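# Push the wooden crate into the taped bay

## Task

Push the wooden crate along the table until it sits inside the bay marked with tape, never raising it or letting it tip over; afterwards release it and withdraw both grippers from the crate, and it must stay in the bay by itself without the robot holding it there.

## Robot and tools

Robot: two arms, left_arm and right_arm, each with seven revolute joints and a parallel two-pad gripper. The names are labels only; they do not refer to sides of a camera image.

Frame: every reported gripper pose is in one shared scene frame. Its origin is on the tabletop midway between the arms, +z is up, +x points out across the table, and left_arm sits toward +y. Positions are in metres and orientations are quaternions in w,x,y,z order. The printed hand position may be off from the real one, especially when the arm is stretched far. The gripper's fingers point along its own +z and the pads travel along its y. The reported point lies between the pads when they are shut; closed fingertips extend about 19 mm past it, open ones about 6 mm. Closing pushes the tips roughly 13 mm further out, so keep clearance above surfaces.

execute_actions takes "actions", a list holding at most one item, plus optional "pictures" (boolean). Three forms: an empty list just reports state (with pictures); an item {"rows": [...], "steps": n} moves the robot for n control steps of 1/30 s each (n from 12 to 15, default 15); an item {"steps": n} with no rows is a wait of up to 300 steps counted from the previous result. A refused call moves nothing.

Each row is one flat list of 18 numbers, each within [-1, 1], covering both arms even if only one moves: left_arm first as 7 joint values then gripper position then gripper speed, then the same 9 for right_arm. Up to 15 rows; one row per step, and the final row repeats if rows run out.

Joint values are offsets, not poses. They are measured from the joint angles printed in the most recent result that lists them (before any such result, or for later calls within one reply, from where the arm is when the action begins), never from the previous row. Scale: 1.0 equals 0.9985 rad for waist, shoulder, upper arm roll and elbow, and 0.8765 rad for forearm roll, wrist pitch and wrist roll. So sending all zeros drives the arm back to those reference angles; it is not a hold or a wait. Joint column order and stated ranges (rad): waist ±69.115, shoulder ±2.250, upper arm roll ±69.115, elbow ±2.580, forearm roll ±69.115, wrist pitch ±2.100, wrist roll ±69.115. A request beyond a range end by over 0.013 rad is refused; the true end may differ from the stated one by up to 0.013 rad, and requests past it are clipped, reported as "joint sent to its limit" (possibly about an earlier action). Missing that message does not prove there is room left.

Gripper position is an absolute setting: +1 fully open (85 mm), 0 about 41 mm, pads touch near -0.8, and -1 closes until blocked. Gripper speed maps -1/0/+1 to roughly 20/85/150 mm/s. Grip force is not adjustable; a full close squeezes about 190 to 235 N per pad. To hold softly, open, then close to just under the object's width. To release, command wider than the object. Repeating an arm's previous two gripper numbers leaves it unchanged; a 0 there is a real command. position_measured_pct ≈ 50 − 50 × actual position, so 0 means fully open; stopping below 90 short of the target means something is held or blocking, about 90 or more means the pads met.

Motion limits: joint speed and acceleration are capped and joints of one arm finish together. Each step's target stays within 0.304 rad (first four joints) or 0.266 rad (last three) of the measured angle, and targets get scaled down if they would shift the gripper over 70 mm from where it is. Large moves may not be complete when the result arrives; the result is captured 12 steps before an action ends and those steps run afterwards. The simulation keeps going while you think, and arms continue toward the last row sent until they settle or a step is HELD.

Result lines: the state line gives each arm's gripper position and quaternion; Joint positions and Joint velocities list both arms in column order (rad, rad/s); joint torques follow the same order and include offsets and noise. "joint command not followed" means a clearance check altered or blocked joint targets; the rest of the row still ran. HELD marks steps where your row was partly or wholly not sent. MOTOR HOT appears from 60 °C; at 75 °C an OVER-TEMPERATURE FAULT makes that arm sag while it cools. A TORQUE FAULT (contact torque reaching the load limit: 50.7 N m for the first four joints, 31.9 N m for the last three, held weight included) freezes the arm for 10 s and drops the rest of the call.

zoom_image takes "camera" (cam_head_left, cam_head_right, cam_high, cam_left_wrist or cam_right_wrist, all 672x504) and "region" [x0, y0, x1, y1] in pixels from the top-left, at most 504 by 504, and returns an enlarged view of that camera's latest image. show_instructions takes no arguments and displays the scene's reference pages. finished_scene takes "scene", the current scene's number, ends it irreversibly and reports whether it succeeded; ending a reply without a tool call also ends things.

Cautions: slide the crate with the gripper against its sides, never lifting or tilting it. Avoid arm-to-arm collisions or pressing the arms together, heavy shoves, slams, and anything leaving the table. Loose objects may occasionally get a brief external nudge, so check the crate's final placement after releasing and retreating.

Each tool is called as name([rows], argument=value, ...), one row to a line, values as JSON.

Reference images:

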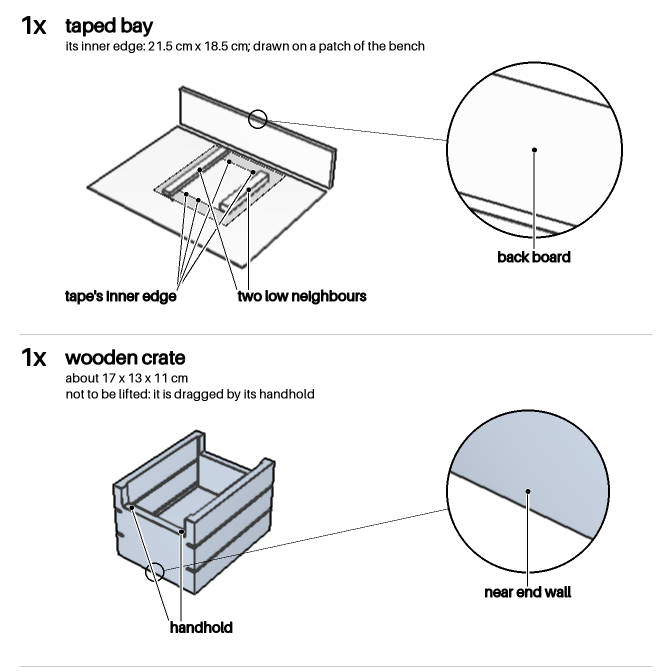

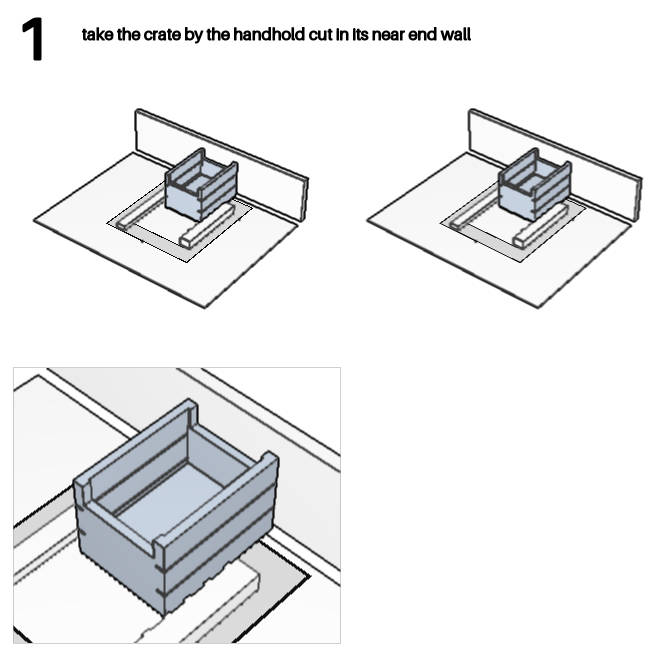

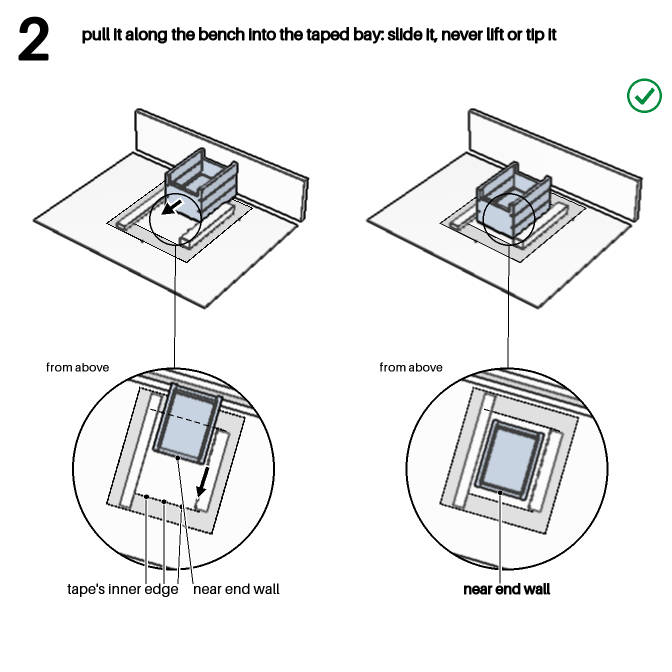

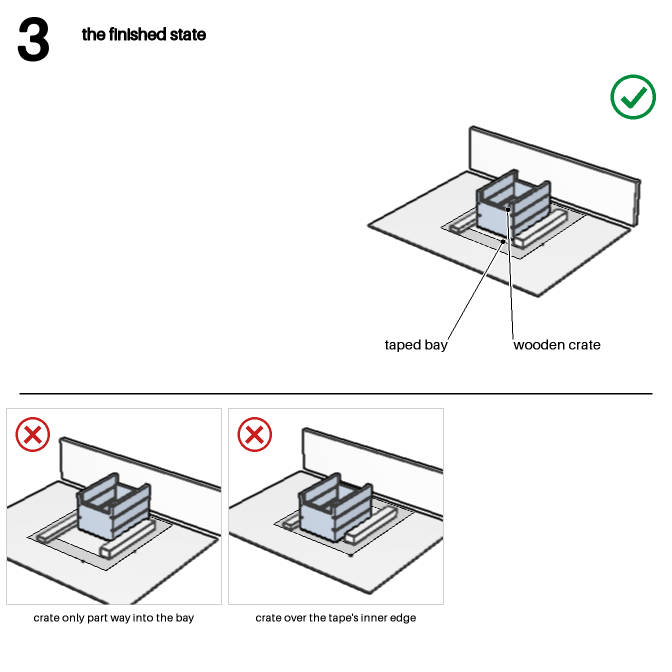

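## Session

execute_actions(actions=[])

Scene clock: 0.00 s of 4200.00 s.
left_arm: end_effector_position=(+0.1124, +0.1939, +0.2491) position_measured_pct=0.0 end_effector_quat_wxyz=(+0.627, +0.278, -0.715, -0.137) | right_arm: end_effector_position=(+0.5892, -0.4323, +0.1423) position_measured_pct=0.0 end_effector_quat_wxyz=(+0.184, +0.692, +0.633, +0.293)
Joint positions: left_arm=[ 0.514  0.779 -0.389  1.981  0.439  1.882  2.081] | right_arm=[ 0.717  0.641 -0.418  1.876 -1.118  0.145  1.405]
Joint velocities: left_arm=[-0.001 -0.001  0.     0.     0.001 -0.     0.   ] | right_arm=[ 0.001  0.     0.001  0.    -0.001 -0.    -0.   ]
Joint torques (N m, as the joint torque sensors report them, + toward a larger angle): no reading

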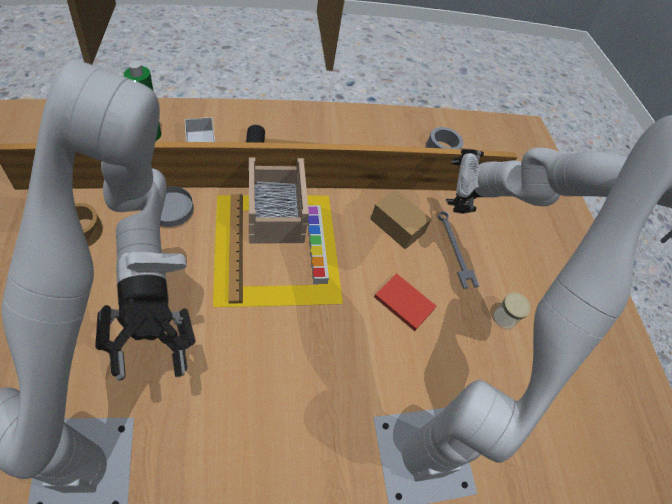

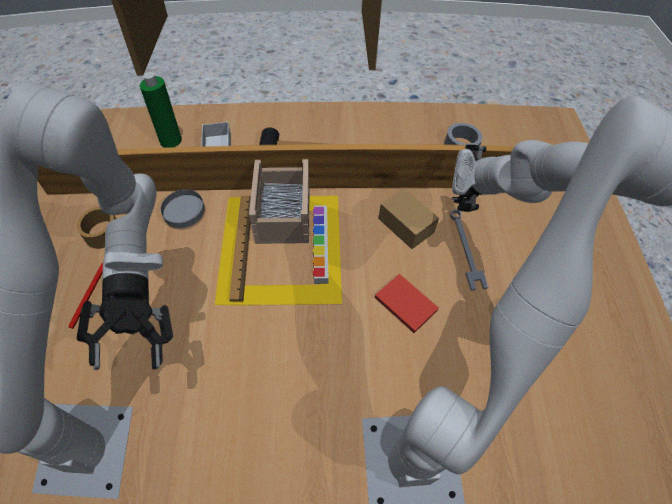

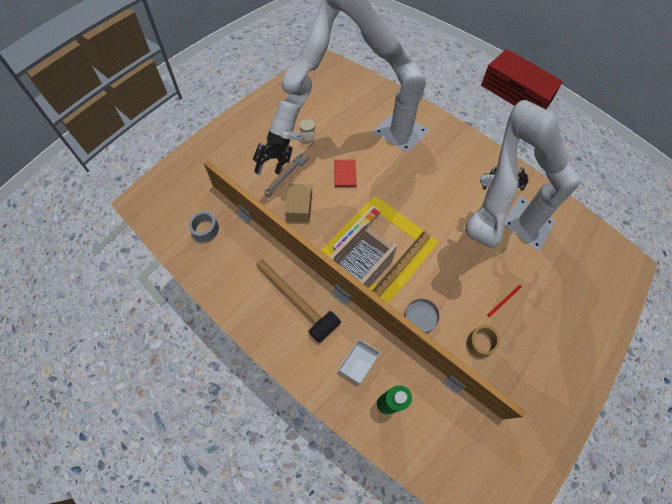

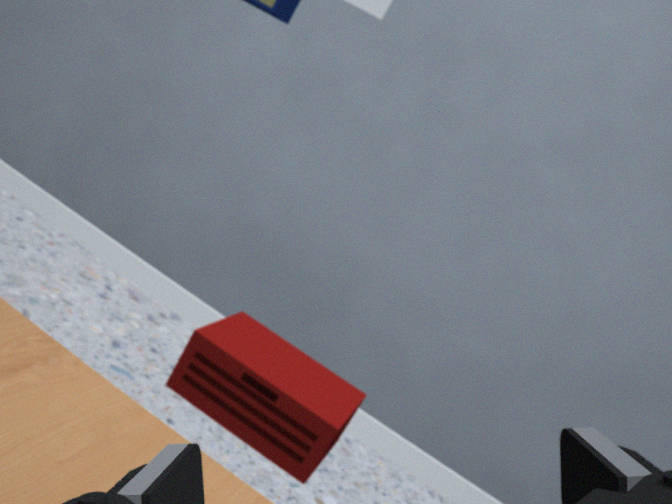

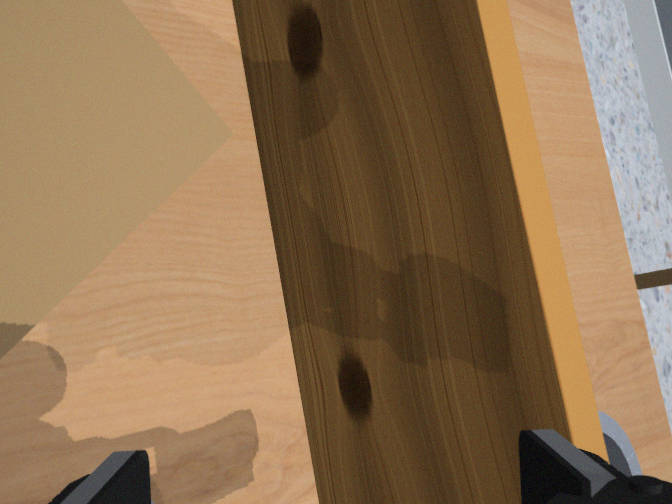

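execute_actions([
  {"rows":[[0.046,-0.139,0.39,-0.705,-0.5,-0.75,-1,1,0,0,0,0,0,0,0,0,1,0]]},
])

execute_actions([
  {"steps":45},
])

Scene clock: 4.77 s of 4200.00 s.
left_arm: end_effector_position=(+0.1158, +0.1960, +0.2450) position_measured_pct=0.0 end_effector_quat_wxyz=(-0.615, -0.260, +0.732, +0.135) | right_arm: end_effector_position=(+0.5892, -0.4323, +0.1423) position_measured_pct=0.0 end_effector_quat_wxyz=(+0.184, +0.692, +0.633, +0.293)
Joint positions: left_arm=[ 0.517  0.769 -0.373  1.964  0.425  1.868  2.067] | right_arm=[ 0.717  0.641 -0.418  1.876 -1.118  0.145  1.405]
Joint velocities: left_arm=[ 0.064 -0.21   0.393 -0.408 -0.347 -0.346 -0.346] | right_arm=[ 0.002  0.    -0.     0.002 -0.     0.    -0.001]
Joint torques (N m, as the joint torque sensors report them, + toward a larger angle): left_arm=[  1.36 -15.93  -0.52  -1.48  -0.45   2.67   0.31] | right_arm=[  0.15 -18.72  -3.34  -6.76  -0.2    0.24   0.11]
Steps of this call (steps 1 to 90: nothing new was sent; then 1.67 s passed at rest; steps 91 to 93: the first 3 steps of this action). Readings (joint positions | what the end effector reports):
91: left_arm=[0.514 0.778 -0.389 1.980 0.438 1.881 2.080] | right_arm=[0.717 0.641 -0.418 1.876 -1.118 0.145 1.405] | left_arm position_measured_pct=0.0 | right_arm position_measured_pct=0.0
92: left_arm=[0.515 0.775 -0.384 1.975 0.434 1.877 2.076] | right_arm=[0.717 0.641 -0.418 1.876 -1.118 0.145 1.405] | left_arm position_measured_pct=0.0 | right_arm position_measured_pct=0.0
93: the state above

Scene clock: 6.27 s of 4200.00 s.
left_arm: end_effector_position=(+0.4736, +0.0519, +0.2041) position_measured_pct=0.0 end_effector_quat_wxyz=(-0.000, +0.447, +0.894, -0.000) | right_arm: end_effector_position=(+0.5892, -0.4323, +0.1423) position_measured_pct=0.0 end_effector_quat_wxyz=(+0.184, +0.692, +0.633, +0.293)
Joint positions: left_arm=[0.56  0.64  0.    1.277 0.001 1.225 1.204] | right_arm=[ 0.717  0.641 -0.418  1.876 -1.118  0.145  1.405]
Joint velocities: left_arm=[ 0.001  0.002  0.    -0.    -0.001  0.    -0.   ] | right_arm=[-0.001  0.    -0.001 -0.    -0.     0.     0.001]
Joint torques (N m, as the joint torque sensors report them, + toward a larger angle): left_arm=[ -0.03 -20.02  -0.71  -7.75  -0.42  -0.3    0.08] | right_arm=[  0.33 -18.66  -3.28  -6.94  -0.16   0.23   0.16]
Kept back: nothing.
Steps of this call (steps 1 to 12: the last 12 steps of your previous action; steps 13 to 45: the robot went on to your last target). Readings (joint positions | what the end effector reports):
1: left_arm=[0.519 0.761 -0.357 1.948 0.411 1.854 2.053] | right_arm=[0.717 0.641 -0.418 1.876 -1.118 0.145 1.405] | left_arm position_measured_pct=0.0 | right_arm position_measured_pct=0.0
2: left_arm=[0.522 0.751 -0.336 1.926 0.391 1.835 2.034] | right_arm=[0.717 0.641 -0.418 1.876 -1.118 0.145 1.405] | left_arm position_measured_pct=0.0 | right_arm position_measured_pct=0.0
4: left_arm=[0.531 0.725 -0.275 1.865 0.338 1.782 1.980] | right_arm=[0.717 0.641 -0.418 1.876 -1.118 0.145 1.405] | left_arm position_measured_pct=0.0 | right_arm position_measured_pct=0.0
8: left_arm=[0.543 0.691 -0.162 1.736 0.224 1.668 1.866] | right_arm=[0.717 0.641 -0.418 1.876 -1.118 0.145 1.405] | left_arm position_measured_pct=0.0 | right_arm position_measured_pct=0.0
45: the state above
All arms were judged still, so your last target was given up. Only a new action makes them travel on or press farther. Fingers that are still opening or closing keep moving.

execute_actions([
  {"rows":[[0,0,0,0,0,0,-0.735,1,0,0,0,0,0,0,0,0,1,0]]},
])

execute_actions([
  {"steps":25},
], pictures=true)

Scene clock: 6.77 s of 4200.00 s.
left_arm: end_effector_position=(+0.4735, +0.0519, +0.2041) position_measured_pct=0.0 end_effector_quat_wxyz=(-0.000, +0.461, +0.887, -0.000) | right_arm: end_effector_position=(+0.5892, -0.4323, +0.1423) position_measured_pct=0.0 end_effector_quat_wxyz=(+0.184, +0.692, +0.633, +0.293)
Joint positions: left_arm=[0.56  0.64  0.    1.277 0.001 1.225 1.173] | right_arm=[ 0.717  0.641 -0.418  1.876 -1.118  0.145  1.405]
Joint velocities: left_arm=[-0.001  0.001  0.001  0.     0.001 -0.    -0.758] | right_arm=[-0.     0.     0.001 -0.001 -0.    -0.     0.001]
Joint torques (N m, as the joint torque sensors report them, + toward a larger angle): left_arm=[  0.44 -19.91  -0.71  -7.67  -0.35  -0.15   0.19] | right_arm=[  0.13 -18.64  -3.22  -6.75  -0.17   0.16   0.17]
Steps of this call (steps 1 to 12: nothing new was sent; steps 13 to 15: the first 3 steps of this action). Readings (joint positions | what the end effector reports):
13: left_arm=[0.560 0.640 0.000 1.277 0.001 1.225 1.203] | right_arm=[0.717 0.641 -0.418 1.876 -1.118 0.145 1.405] | left_arm position_measured_pct=0.0 | right_arm position_measured_pct=0.0
14: left_arm=[0.560 0.640 0.000 1.277 0.001 1.225 1.193] | right_arm=[0.717 0.641 -0.418 1.876 -1.118 0.145 1.405] | left_arm position_measured_pct=0.0 | right_arm position_measured_pct=0.0
15: the state above

Scene clock: 7.60 s of 4200.00 s.
left_arm: end_effector_position=(+0.4736, +0.0519, +0.2041) position_measured_pct=0.0 end_effector_quat_wxyz=(-0.000, +0.708, +0.707, -0.000) | right_arm: end_effector_position=(+0.5892, -0.4323, +0.1423) position_measured_pct=0.0 end_effector_quat_wxyz=(+0.184, +0.692, +0.633, +0.293)
Joint positions: left_arm=[0.56  0.64  0.    1.277 0.001 1.225 0.56 ] | right_arm=[ 0.717  0.641 -0.418  1.876 -1.118  0.145  1.405]
Joint velocities: left_arm=[-0.002 -0.     0.001  0.     0.002  0.001 -0.   ] | right_arm=[ 0.     0.    -0.    -0.001 -0.     0.    -0.001]
Joint torques (N m, as the joint torque sensors report them, + toward a larger angle): left_arm=[  0.07 -19.91  -0.41  -7.66  -0.42  -0.26   0.05] | right_arm=[  0.13 -18.75  -3.27  -6.83  -0.18   0.28   0.13]
Kept back: nothing.
Steps of this call (steps 1 to 12: the last 12 steps of your previous action; steps 13 to 25: the robot went on to your last target). Readings (joint positions | what the end effector reports):
1: left_arm=[0.560 0.640 0.000 1.277 0.001 1.225 1.142] | right_arm=[0.717 0.641 -0.418 1.876 -1.118 0.145 1.405] | left_arm position_measured_pct=0.0 | right_arm position_measured_pct=0.0
2: left_arm=[0.560 0.640 0.000 1.277 0.001 1.225 1.104] | right_arm=[0.717 0.641 -0.418 1.876 -1.118 0.145 1.405] | left_arm position_measured_pct=0.0 | right_arm position_measured_pct=0.0
4: left_arm=[0.560 0.640 0.000 1.277 0.001 1.225 1.024] | right_arm=[0.717 0.641 -0.418 1.876 -1.118 0.145 1.405] | left_arm position_measured_pct=0.0 | right_arm position_measured_pct=0.0
8: left_arm=[0.560 0.640 0.000 1.277 0.001 1.225 0.861] | right_arm=[0.717 0.641 -0.418 1.876 -1.118 0.145 1.405] | left_arm position_measured_pct=0.0 | right_arm position_measured_pct=0.0
25: the state above

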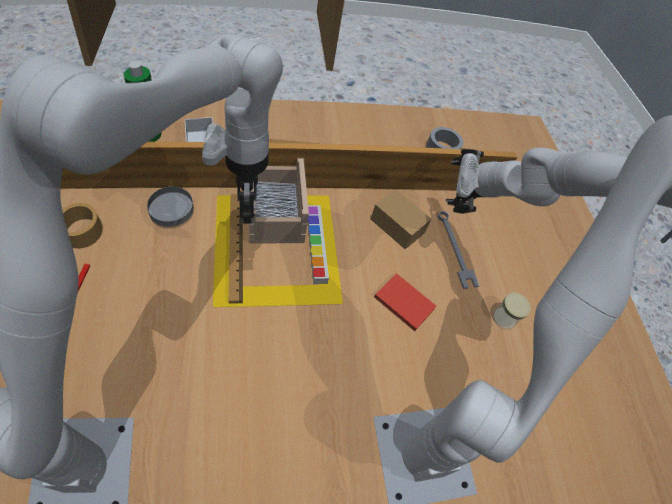

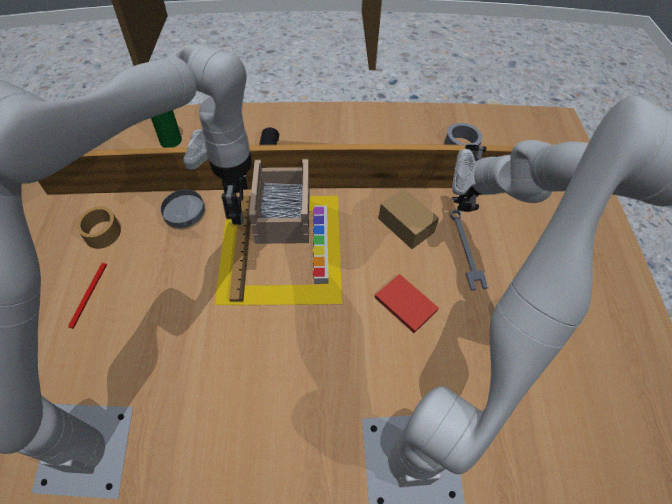

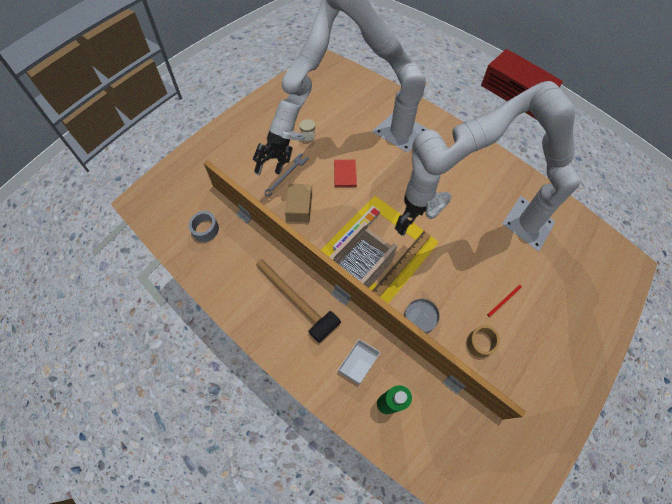

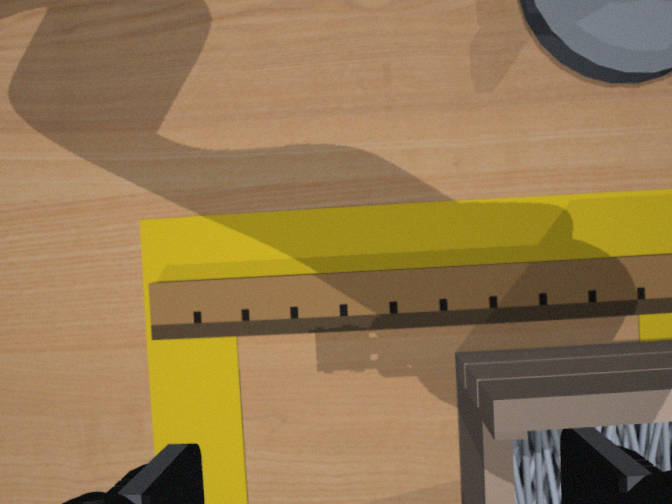

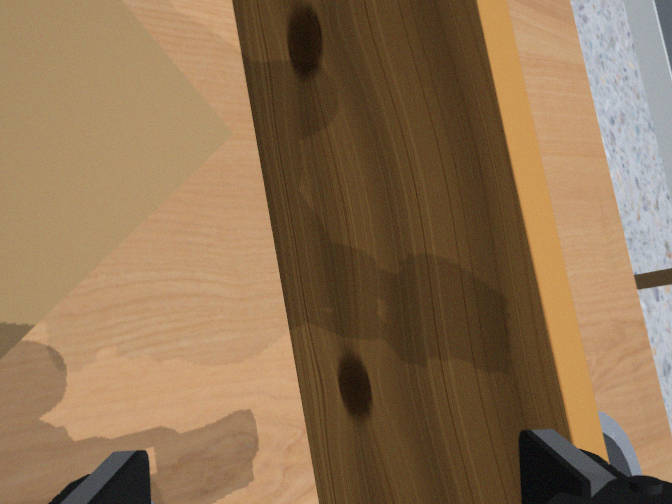

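execute_actions([
  {"rows":[[0.039,0.256,0,-0.326,0,0.079,0.1,1,0,0,0,0,0,0,0,0,1,0]]},
])

execute_actions([
  {"steps":25},
], pictures=true)

Scene clock: 8.60 s of 4200.00 s.
left_arm: end_effector_position=(+0.4769, +0.0483, +0.2000) position_measured_pct=0.0 end_effector_quat_wxyz=(-0.002, +0.707, +0.707, -0.001) | right_arm: end_effector_position=(+0.5892, -0.4323, +0.1423) position_measured_pct=0.0 end_effector_quat_wxyz=(+0.184, +0.692, +0.633, +0.293)
Joint positions: left_arm=[ 0.562  0.658 -0.     1.259  0.     1.229  0.565] | right_arm=[ 0.717  0.641 -0.418  1.876 -1.118  0.145  1.405]
Joint velocities: left_arm=[ 0.057  0.38  -0.002 -0.414 -0.002  0.092  0.113] | right_arm=[-0.001  0.     0.    -0.    -0.    -0.    -0.001]
Joint torques (N m, as the joint torque sensors report them, + toward a larger angle): left_arm=[  0.64 -16.92   0.12  -7.21  -0.16  -0.69  -0.07] | right_arm=[  0.35 -18.64  -3.14  -6.77  -0.19   0.26   0.17]
Steps of this call (steps 1 to 27: the robot went on to your last target; steps 28 to 30: the first 3 steps of this action). Readings (joint positions | what the end effector reports):
28: left_arm=[0.560 0.641 0.000 1.276 0.001 1.225 0.560] | right_arm=[0.717 0.641 -0.418 1.876 -1.118 0.145 1.405] | left_arm position_measured_pct=0.0 | right_arm position_measured_pct=0.0
29: left_arm=[0.561 0.647 -0.000 1.270 0.000 1.227 0.562] | right_arm=[0.717 0.641 -0.418 1.876 -1.118 0.145 1.405] | left_arm position_measured_pct=0.0 | right_arm position_measured_pct=0.0
30: the state above

Scene clock: 9.43 s of 4200.00 s.
left_arm: end_effector_position=(+0.5305, -0.0128, +0.1506) position_measured_pct=0.0 end_effector_quat_wxyz=(+0.000, +0.690, +0.724, -0.000) | right_arm: end_effector_position=(+0.5892, -0.4323, +0.1423) position_measured_pct=0.0 end_effector_quat_wxyz=(+0.184, +0.692, +0.633, +0.293)
Joint positions: left_arm=[0.598 0.896 0.    0.952 0.001 1.294 0.648] | right_arm=[ 0.717  0.641 -0.418  1.876 -1.118  0.145  1.405]
Joint velocities: left_arm=[ 0.002  0.003 -0.001 -0.     0.001  0.     0.   ] | right_arm=[-0.001 -0.001  0.001 -0.     0.     0.     0.   ]
Joint torques (N m, as the joint torque sensors report them, + toward a larger angle): left_arm=[  0.17 -24.03  -0.51  -7.92  -0.42  -0.13   0.14] | right_arm=[  0.32 -18.55  -3.34  -6.64  -0.1    0.19   0.13]
Kept back: nothing.
Steps of this call (steps 1 to 12: the last 12 steps of your previous action; steps 13 to 25: the robot went on to your last target). Readings (joint positions | what the end effector reports):
1: left_arm=[0.564 0.672 -0.000 1.243 0.000 1.233 0.569] | right_arm=[0.717 0.641 -0.418 1.876 -1.118 0.145 1.405] | left_arm position_measured_pct=0.0 | right_arm position_measured_pct=0.0
2: left_arm=[0.567 0.692 -0.000 1.220 0.000 1.238 0.576] | right_arm=[0.717 0.641 -0.418 1.876 -1.118 0.145 1.405] | left_arm position_measured_pct=0.0 | right_arm position_measured_pct=0.0
4: left_arm=[0.575 0.743 -0.000 1.159 0.000 1.251 0.593] | right_arm=[0.717 0.641 -0.418 1.876 -1.118 0.145 1.405] | left_arm position_measured_pct=0.0 | right_arm position_measured_pct=0.0
8: left_arm=[0.591 0.845 0.000 1.020 0.001 1.280 0.630] | right_arm=[0.717 0.641 -0.418 1.876 -1.118 0.145 1.405] | left_arm position_measured_pct=0.0 | right_arm position_measured_pct=0.0
25: the state above

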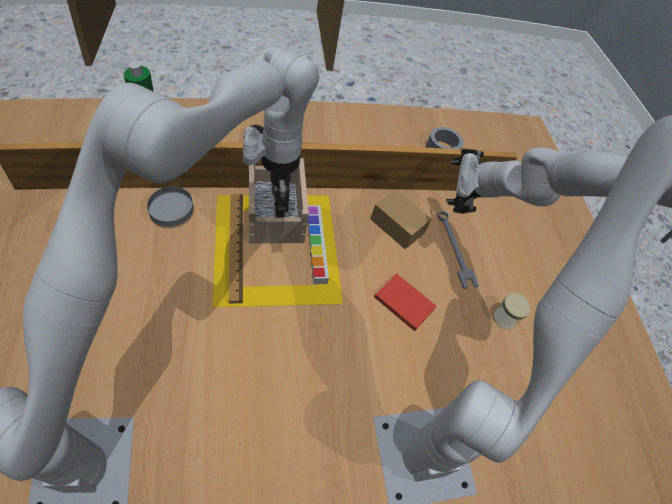

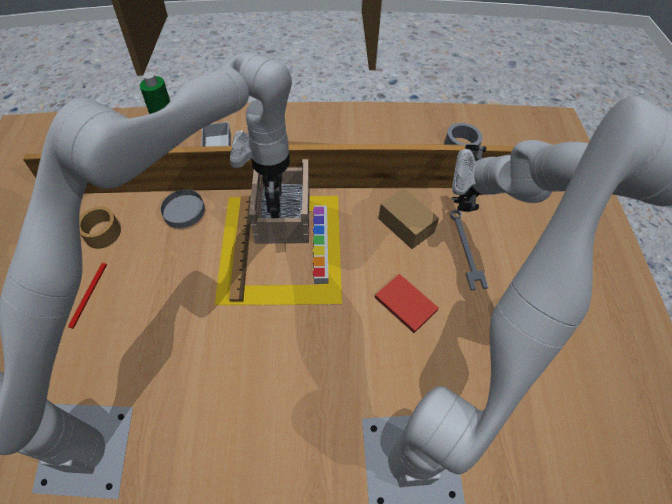

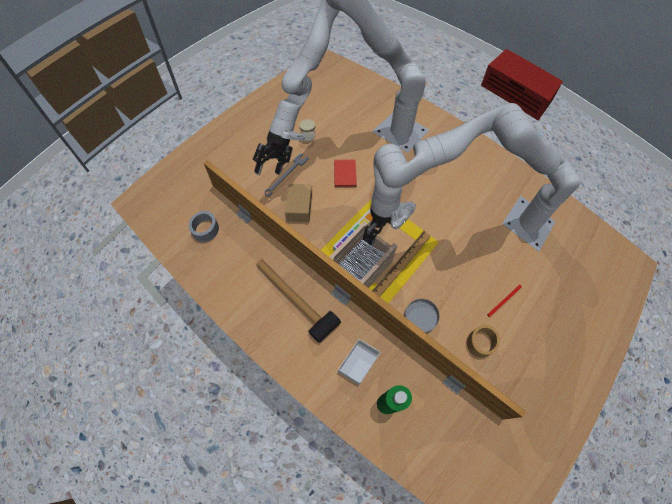

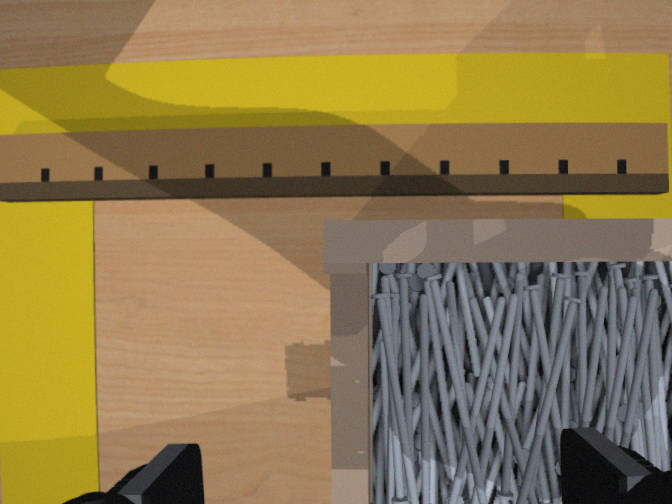

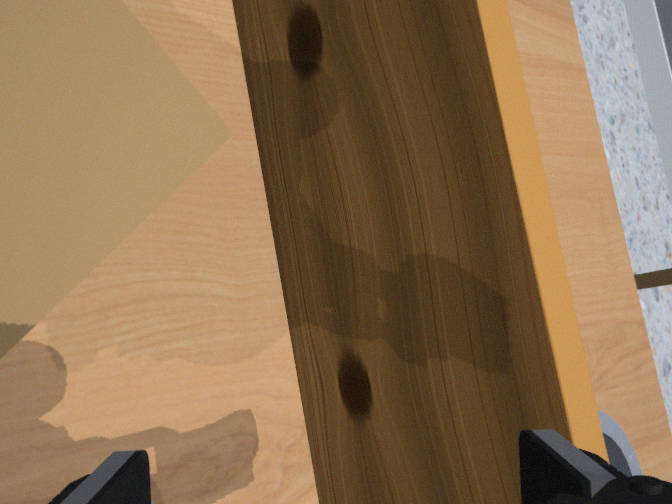

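execute_actions([
  {"rows":[[0.019,0.063,0,0.084,0,-0.169,0.04,0.2,0,0,0,0,0,0,0,0,1,0]]},
])

execute_actions([
  {"steps":20},
], pictures=true)

zoom_image(camera="cam_head_left", region=[200,140,360,320])

Scene clock: 10.27 s of 4200.00 s.
left_arm: end_effector_position=(+0.5298, -0.0152, +0.1378) position_measured_pct=2.4 end_effector_quat_wxyz=(+0.000, +0.689, +0.725, +0.000) | right_arm: end_effector_position=(+0.5892, -0.4323, +0.1424) position_measured_pct=0.0 end_effector_quat_wxyz=(+0.184, +0.692, +0.633, +0.293)
Joint positions: left_arm=[ 0.603  0.908 -0.     0.968  0.     1.265  0.655] | right_arm=[ 0.717  0.641 -0.418  1.876 -1.118  0.145  1.405]
Joint velocities: left_arm=[ 0.098  0.304 -0.005  0.391 -0.003 -0.702  0.165] | right_arm=[-0.    -0.     0.001 -0.    -0.    -0.    -0.   ]
Joint torques (N m, as the joint torque sensors report them, + toward a larger angle): left_arm=[  1.91 -16.08   0.59  -4.44   0.03  -0.14   0.04] | right_arm=[  0.22 -18.52  -3.25  -6.7   -0.24   0.     0.17]
Steps of this call (steps 1 to 15: the robot went on to your last target; steps 16 to 22: nothing new was sent; steps 23 to 25: the first 3 steps of this action). Readings (joint positions | what the end effector reports):
23: left_arm=[0.599 0.897 0.000 0.953 0.001 1.292 0.648] | right_arm=[0.717 0.641 -0.418 1.876 -1.118 0.145 1.405] | left_arm position_measured_pct=0.0 | right_arm position_measured_pct=0.0
24: left_arm=[0.600 0.900 -0.000 0.957 0.000 1.283 0.650] | right_arm=[0.717 0.641 -0.418 1.876 -1.118 0.145 1.405] | left_arm position_measured_pct=0.4 | right_arm position_measured_pct=0.0
25: the state above

Scene clock: 10.93 s of 4200.00 s.
left_arm: end_effector_position=(+0.5236, -0.0227, +0.0861) position_measured_pct=40.1 end_effector_quat_wxyz=(+0.001, +0.684, +0.729, -0.000) | right_arm: end_effector_position=(+0.5892, -0.4323, +0.1424) position_measured_pct=0.0 end_effector_quat_wxyz=(+0.184, +0.692, +0.633, +0.293)
Joint positions: left_arm=[0.617 0.959 0.    1.036 0.001 1.146 0.683] | right_arm=[ 0.717  0.641 -0.418  1.876 -1.118  0.145  1.405]
Joint velocities: left_arm=[-0.    -0.001 -0.    -0.    -0.001 -0.    -0.   ] | right_arm=[ 0.    -0.001 -0.001  0.    -0.001  0.     0.   ]
Joint torques (N m, as the joint torque sensors report them, + toward a larger angle): left_arm=[  0.35 -24.54  -0.31  -7.3   -0.57   0.07   0.43] | right_arm=[  0.18 -18.52  -3.16  -6.74  -0.18   0.17   0.1 ]
Kept back: nothing.
Steps of this call (steps 1 to 12: the last 12 steps of your previous action; steps 13 to 20: the robot went on to your last target). Readings (joint positions | what the end effector reports):
1: left_arm=[0.607 0.921 -0.001 0.984 0.000 1.236 0.661] | right_arm=[0.717 0.641 -0.418 1.876 -1.118 0.145 1.405] | left_arm position_measured_pct=4.8 | right_arm position_measured_pct=0.0
2: left_arm=[0.611 0.935 -0.000 1.003 0.000 1.203 0.669] | right_arm=[0.717 0.641 -0.418 1.876 -1.118 0.145 1.405] | left_arm position_measured_pct=7.1 | right_arm position_measured_pct=0.0
4: left_arm=[0.616 0.954 0.001 1.030 0.001 1.158 0.680] | right_arm=[0.717 0.641 -0.418 1.876 -1.118 0.145 1.405] | left_arm position_measured_pct=13.1 | right_arm position_measured_pct=0.0
8: left_arm=[0.617 0.958 0.000 1.036 0.001 1.146 0.683] | right_arm=[0.717 0.641 -0.418 1.876 -1.118 0.145 1.405] | left_arm position_measured_pct=25.0 | right_arm position_measured_pct=0.0
20: the state above

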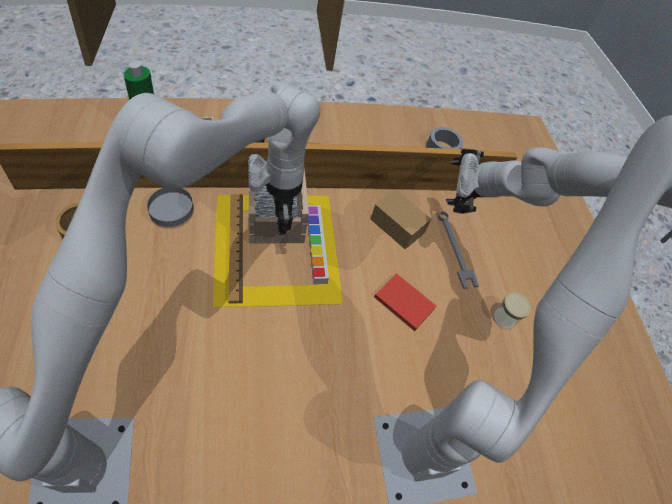

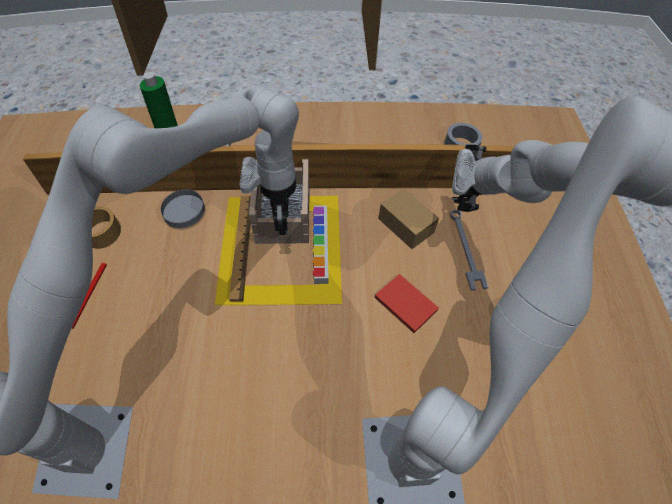

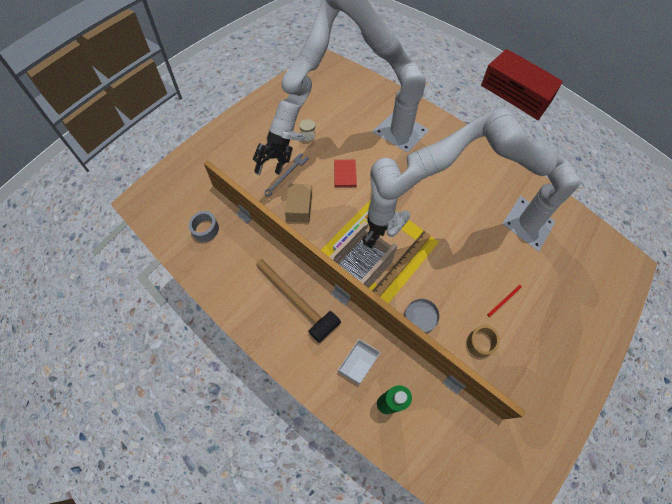

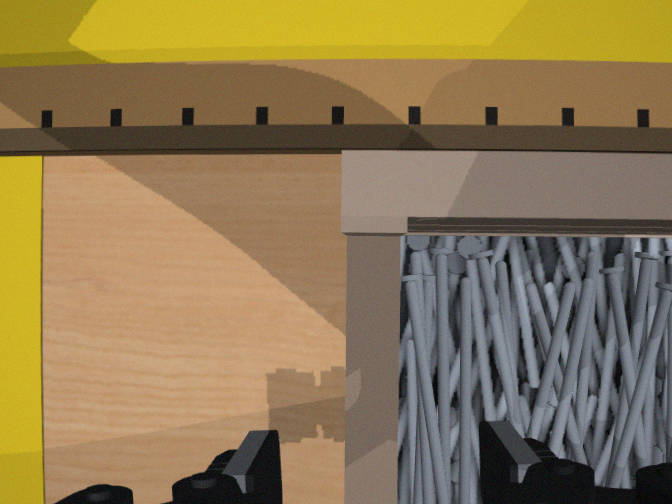

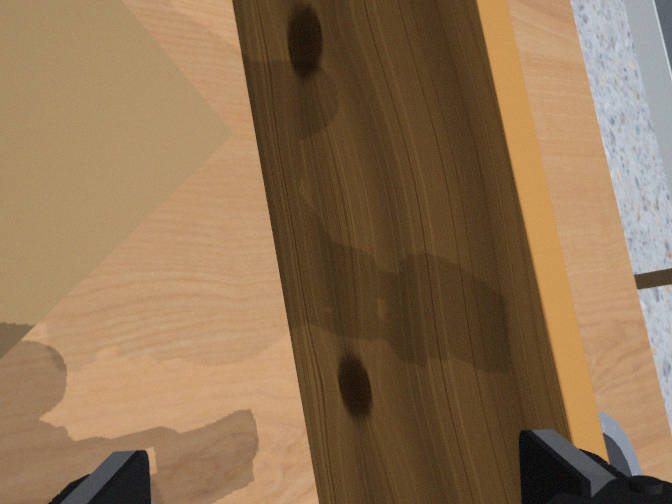

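Region (200, 140, 360, 320) of cam_head_left's 672x504 image, scaled by 2.800, with more detail than that image has.

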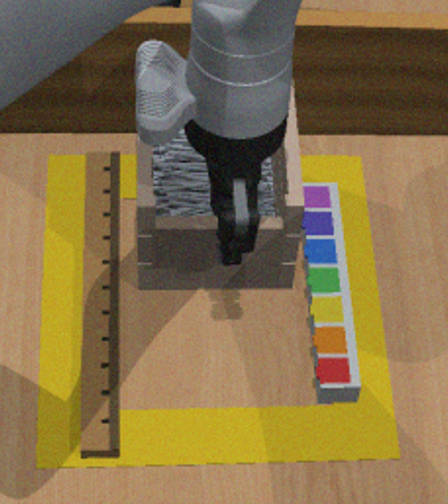

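execute_actions([
  {"rows":[[0,0.01,0,0.013,0,-0.026,0,-1,0,0,0,0,0,0,0,0,1,0]]},
])

execute_actions([
  {"steps":20},
], pictures=true)

zoom_image(camera="cam_high", region=[310,180,450,310])

Scene clock: 11.73 s of 4200.00 s.
left_arm: end_effector_position=(+0.5233, -0.0224, +0.0781) position_measured_pct=42.1 end_effector_quat_wxyz=(+0.001, +0.684, +0.729, -0.000) | right_arm: end_effector_position=(+0.5892, -0.4323, +0.1424) position_measured_pct=0.0 end_effector_quat_wxyz=(+0.184, +0.692, +0.633, +0.293)
Joint positions: left_arm=[0.617 0.967 0.    1.046 0.001 1.127 0.683] | right_arm=[ 0.717  0.641 -0.418  1.876 -1.118  0.145  1.405]
Joint velocities: left_arm=[ 0.     0.084 -0.002  0.119  0.001 -0.168  0.   ] | right_arm=[ 0.    -0.    -0.001  0.001  0.     0.     0.   ]
Joint torques (N m, as the joint torque sensors report them, + toward a larger angle): left_arm=[  0.33 -28.74   0.01  -8.97  -0.56  -0.04   0.22] | right_arm=[  0.24 -18.62  -3.45  -6.66   0.05   0.28   0.17]
Steps of this call (steps 1 to 15: the robot went on to your last target; steps 16 to 21: nothing new was sent; steps 22 to 24: the first 3 steps of this action). Readings (joint positions | what the end effector reports):
22: left_arm=[0.617 0.959 0.000 1.037 0.001 1.144 0.683] | right_arm=[0.717 0.641 -0.418 1.876 -1.118 0.145 1.405] | left_arm position_measured_pct=40.1 | right_arm position_measured_pct=0.0
23: left_arm=[0.617 0.963 0.000 1.041 0.001 1.136 0.683] | right_arm=[0.717 0.641 -0.418 1.876 -1.118 0.145 1.405] | left_arm position_measured_pct=40.5 | right_arm position_measured_pct=0.0
24: the state above

Scene clock: 12.40 s of 4200.00 s.
left_arm: end_effector_position=(+0.5223, -0.0236, +0.0764) position_measured_pct=80.2 end_effector_quat_wxyz=(+0.001, +0.685, +0.729, -0.001) | right_arm: end_effector_position=(+0.5892, -0.4323, +0.1424) position_measured_pct=0.0 end_effector_quat_wxyz=(+0.184, +0.692, +0.633, +0.293)
Joint positions: left_arm=[0.619 0.968 0.001 1.049 0.001 1.123 0.683] | right_arm=[ 0.717  0.641 -0.418  1.876 -1.118  0.145  1.405]
Joint velocities: left_arm=[-0.001  0.    -0.001 -0.     0.    -0.    -0.   ] | right_arm=[-0.001  0.    -0.     0.002  0.    -0.     0.002]
Joint torques (N m, as the joint torque sensors report them, + toward a larger angle): left_arm=[ -1.3  -23.99  -1.    -7.19  -0.56   0.08   0.29] | right_arm=[  0.3  -18.45  -3.17  -6.71  -0.08   0.14   0.16]
Kept back: nothing.
Steps of this call (steps 1 to 12: the last 12 steps of your previous action; steps 13 to 15: the robot went on to your last target; steps 16 to 20: nothing new was sent). Readings (joint positions | what the end effector reports):
1: left_arm=[0.617 0.968 0.000 1.048 0.001 1.124 0.683] | right_arm=[0.717 0.641 -0.418 1.876 -1.118 0.145 1.405] | left_arm position_measured_pct=44.4 | right_arm position_measured_pct=0.0
2: left_arm=[0.617 0.968 0.000 1.049 0.001 1.124 0.683] | right_arm=[0.717 0.641 -0.418 1.876 -1.118 0.145 1.405] | left_arm position_measured_pct=47.2 | right_arm position_measured_pct=0.0
4: left_arm=[0.617 0.968 0.000 1.049 0.001 1.123 0.683] | right_arm=[0.717 0.641 -0.418 1.876 -1.118 0.145 1.405] | left_arm position_measured_pct=53.2 | right_arm position_measured_pct=0.0
8: left_arm=[0.617 0.968 0.000 1.049 0.001 1.123 0.683] | right_arm=[0.717 0.641 -0.418 1.876 -1.118 0.145 1.405] | left_arm position_measured_pct=65.1 | right_arm position_measured_pct=0.0
20: the state above
All arms were judged still, so your last target was given up. Only a new action makes them travel on or press farther. Fingers that are still opening or closing keep moving.

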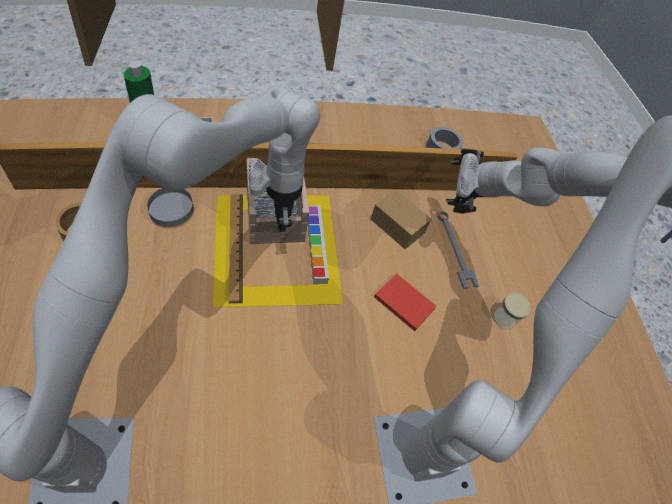

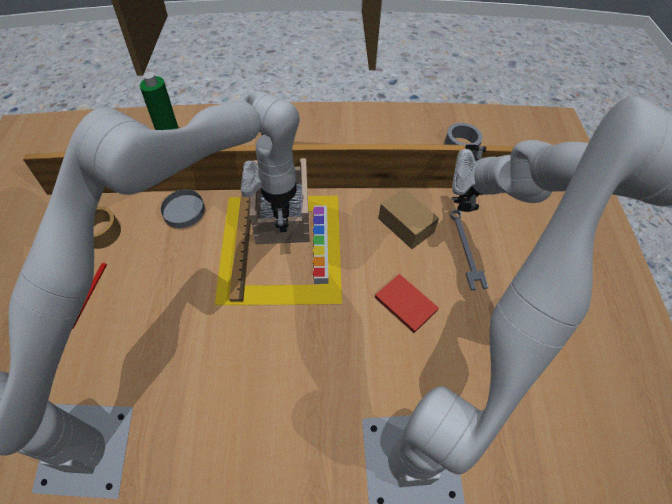

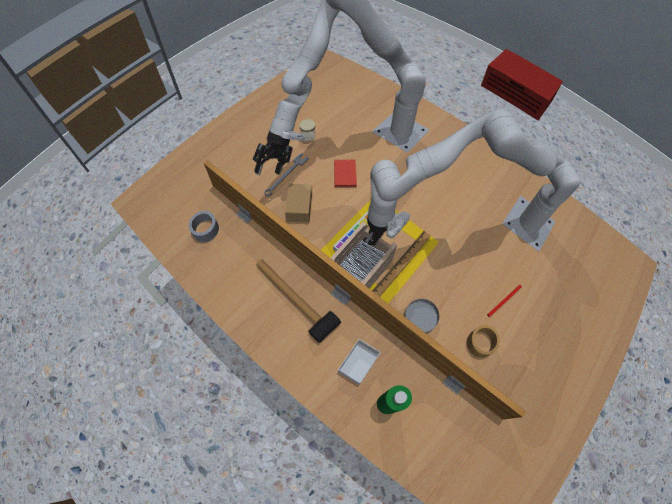

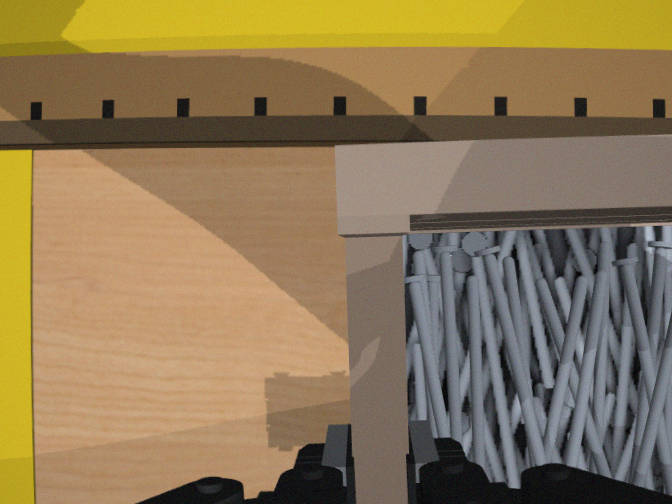

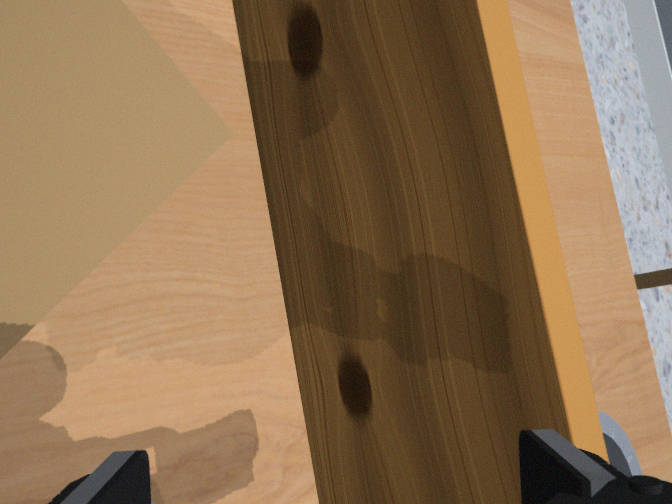

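Region (310, 180, 450, 310) of cam_high's 672x504 image, scaled by 3.600, with more detail than that image has; it fills the top 468 rows of this view, and the rest is white.

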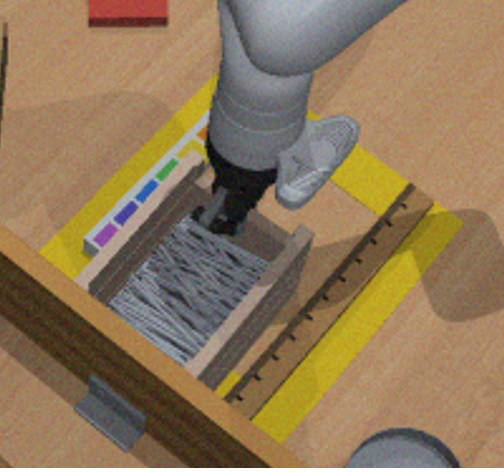

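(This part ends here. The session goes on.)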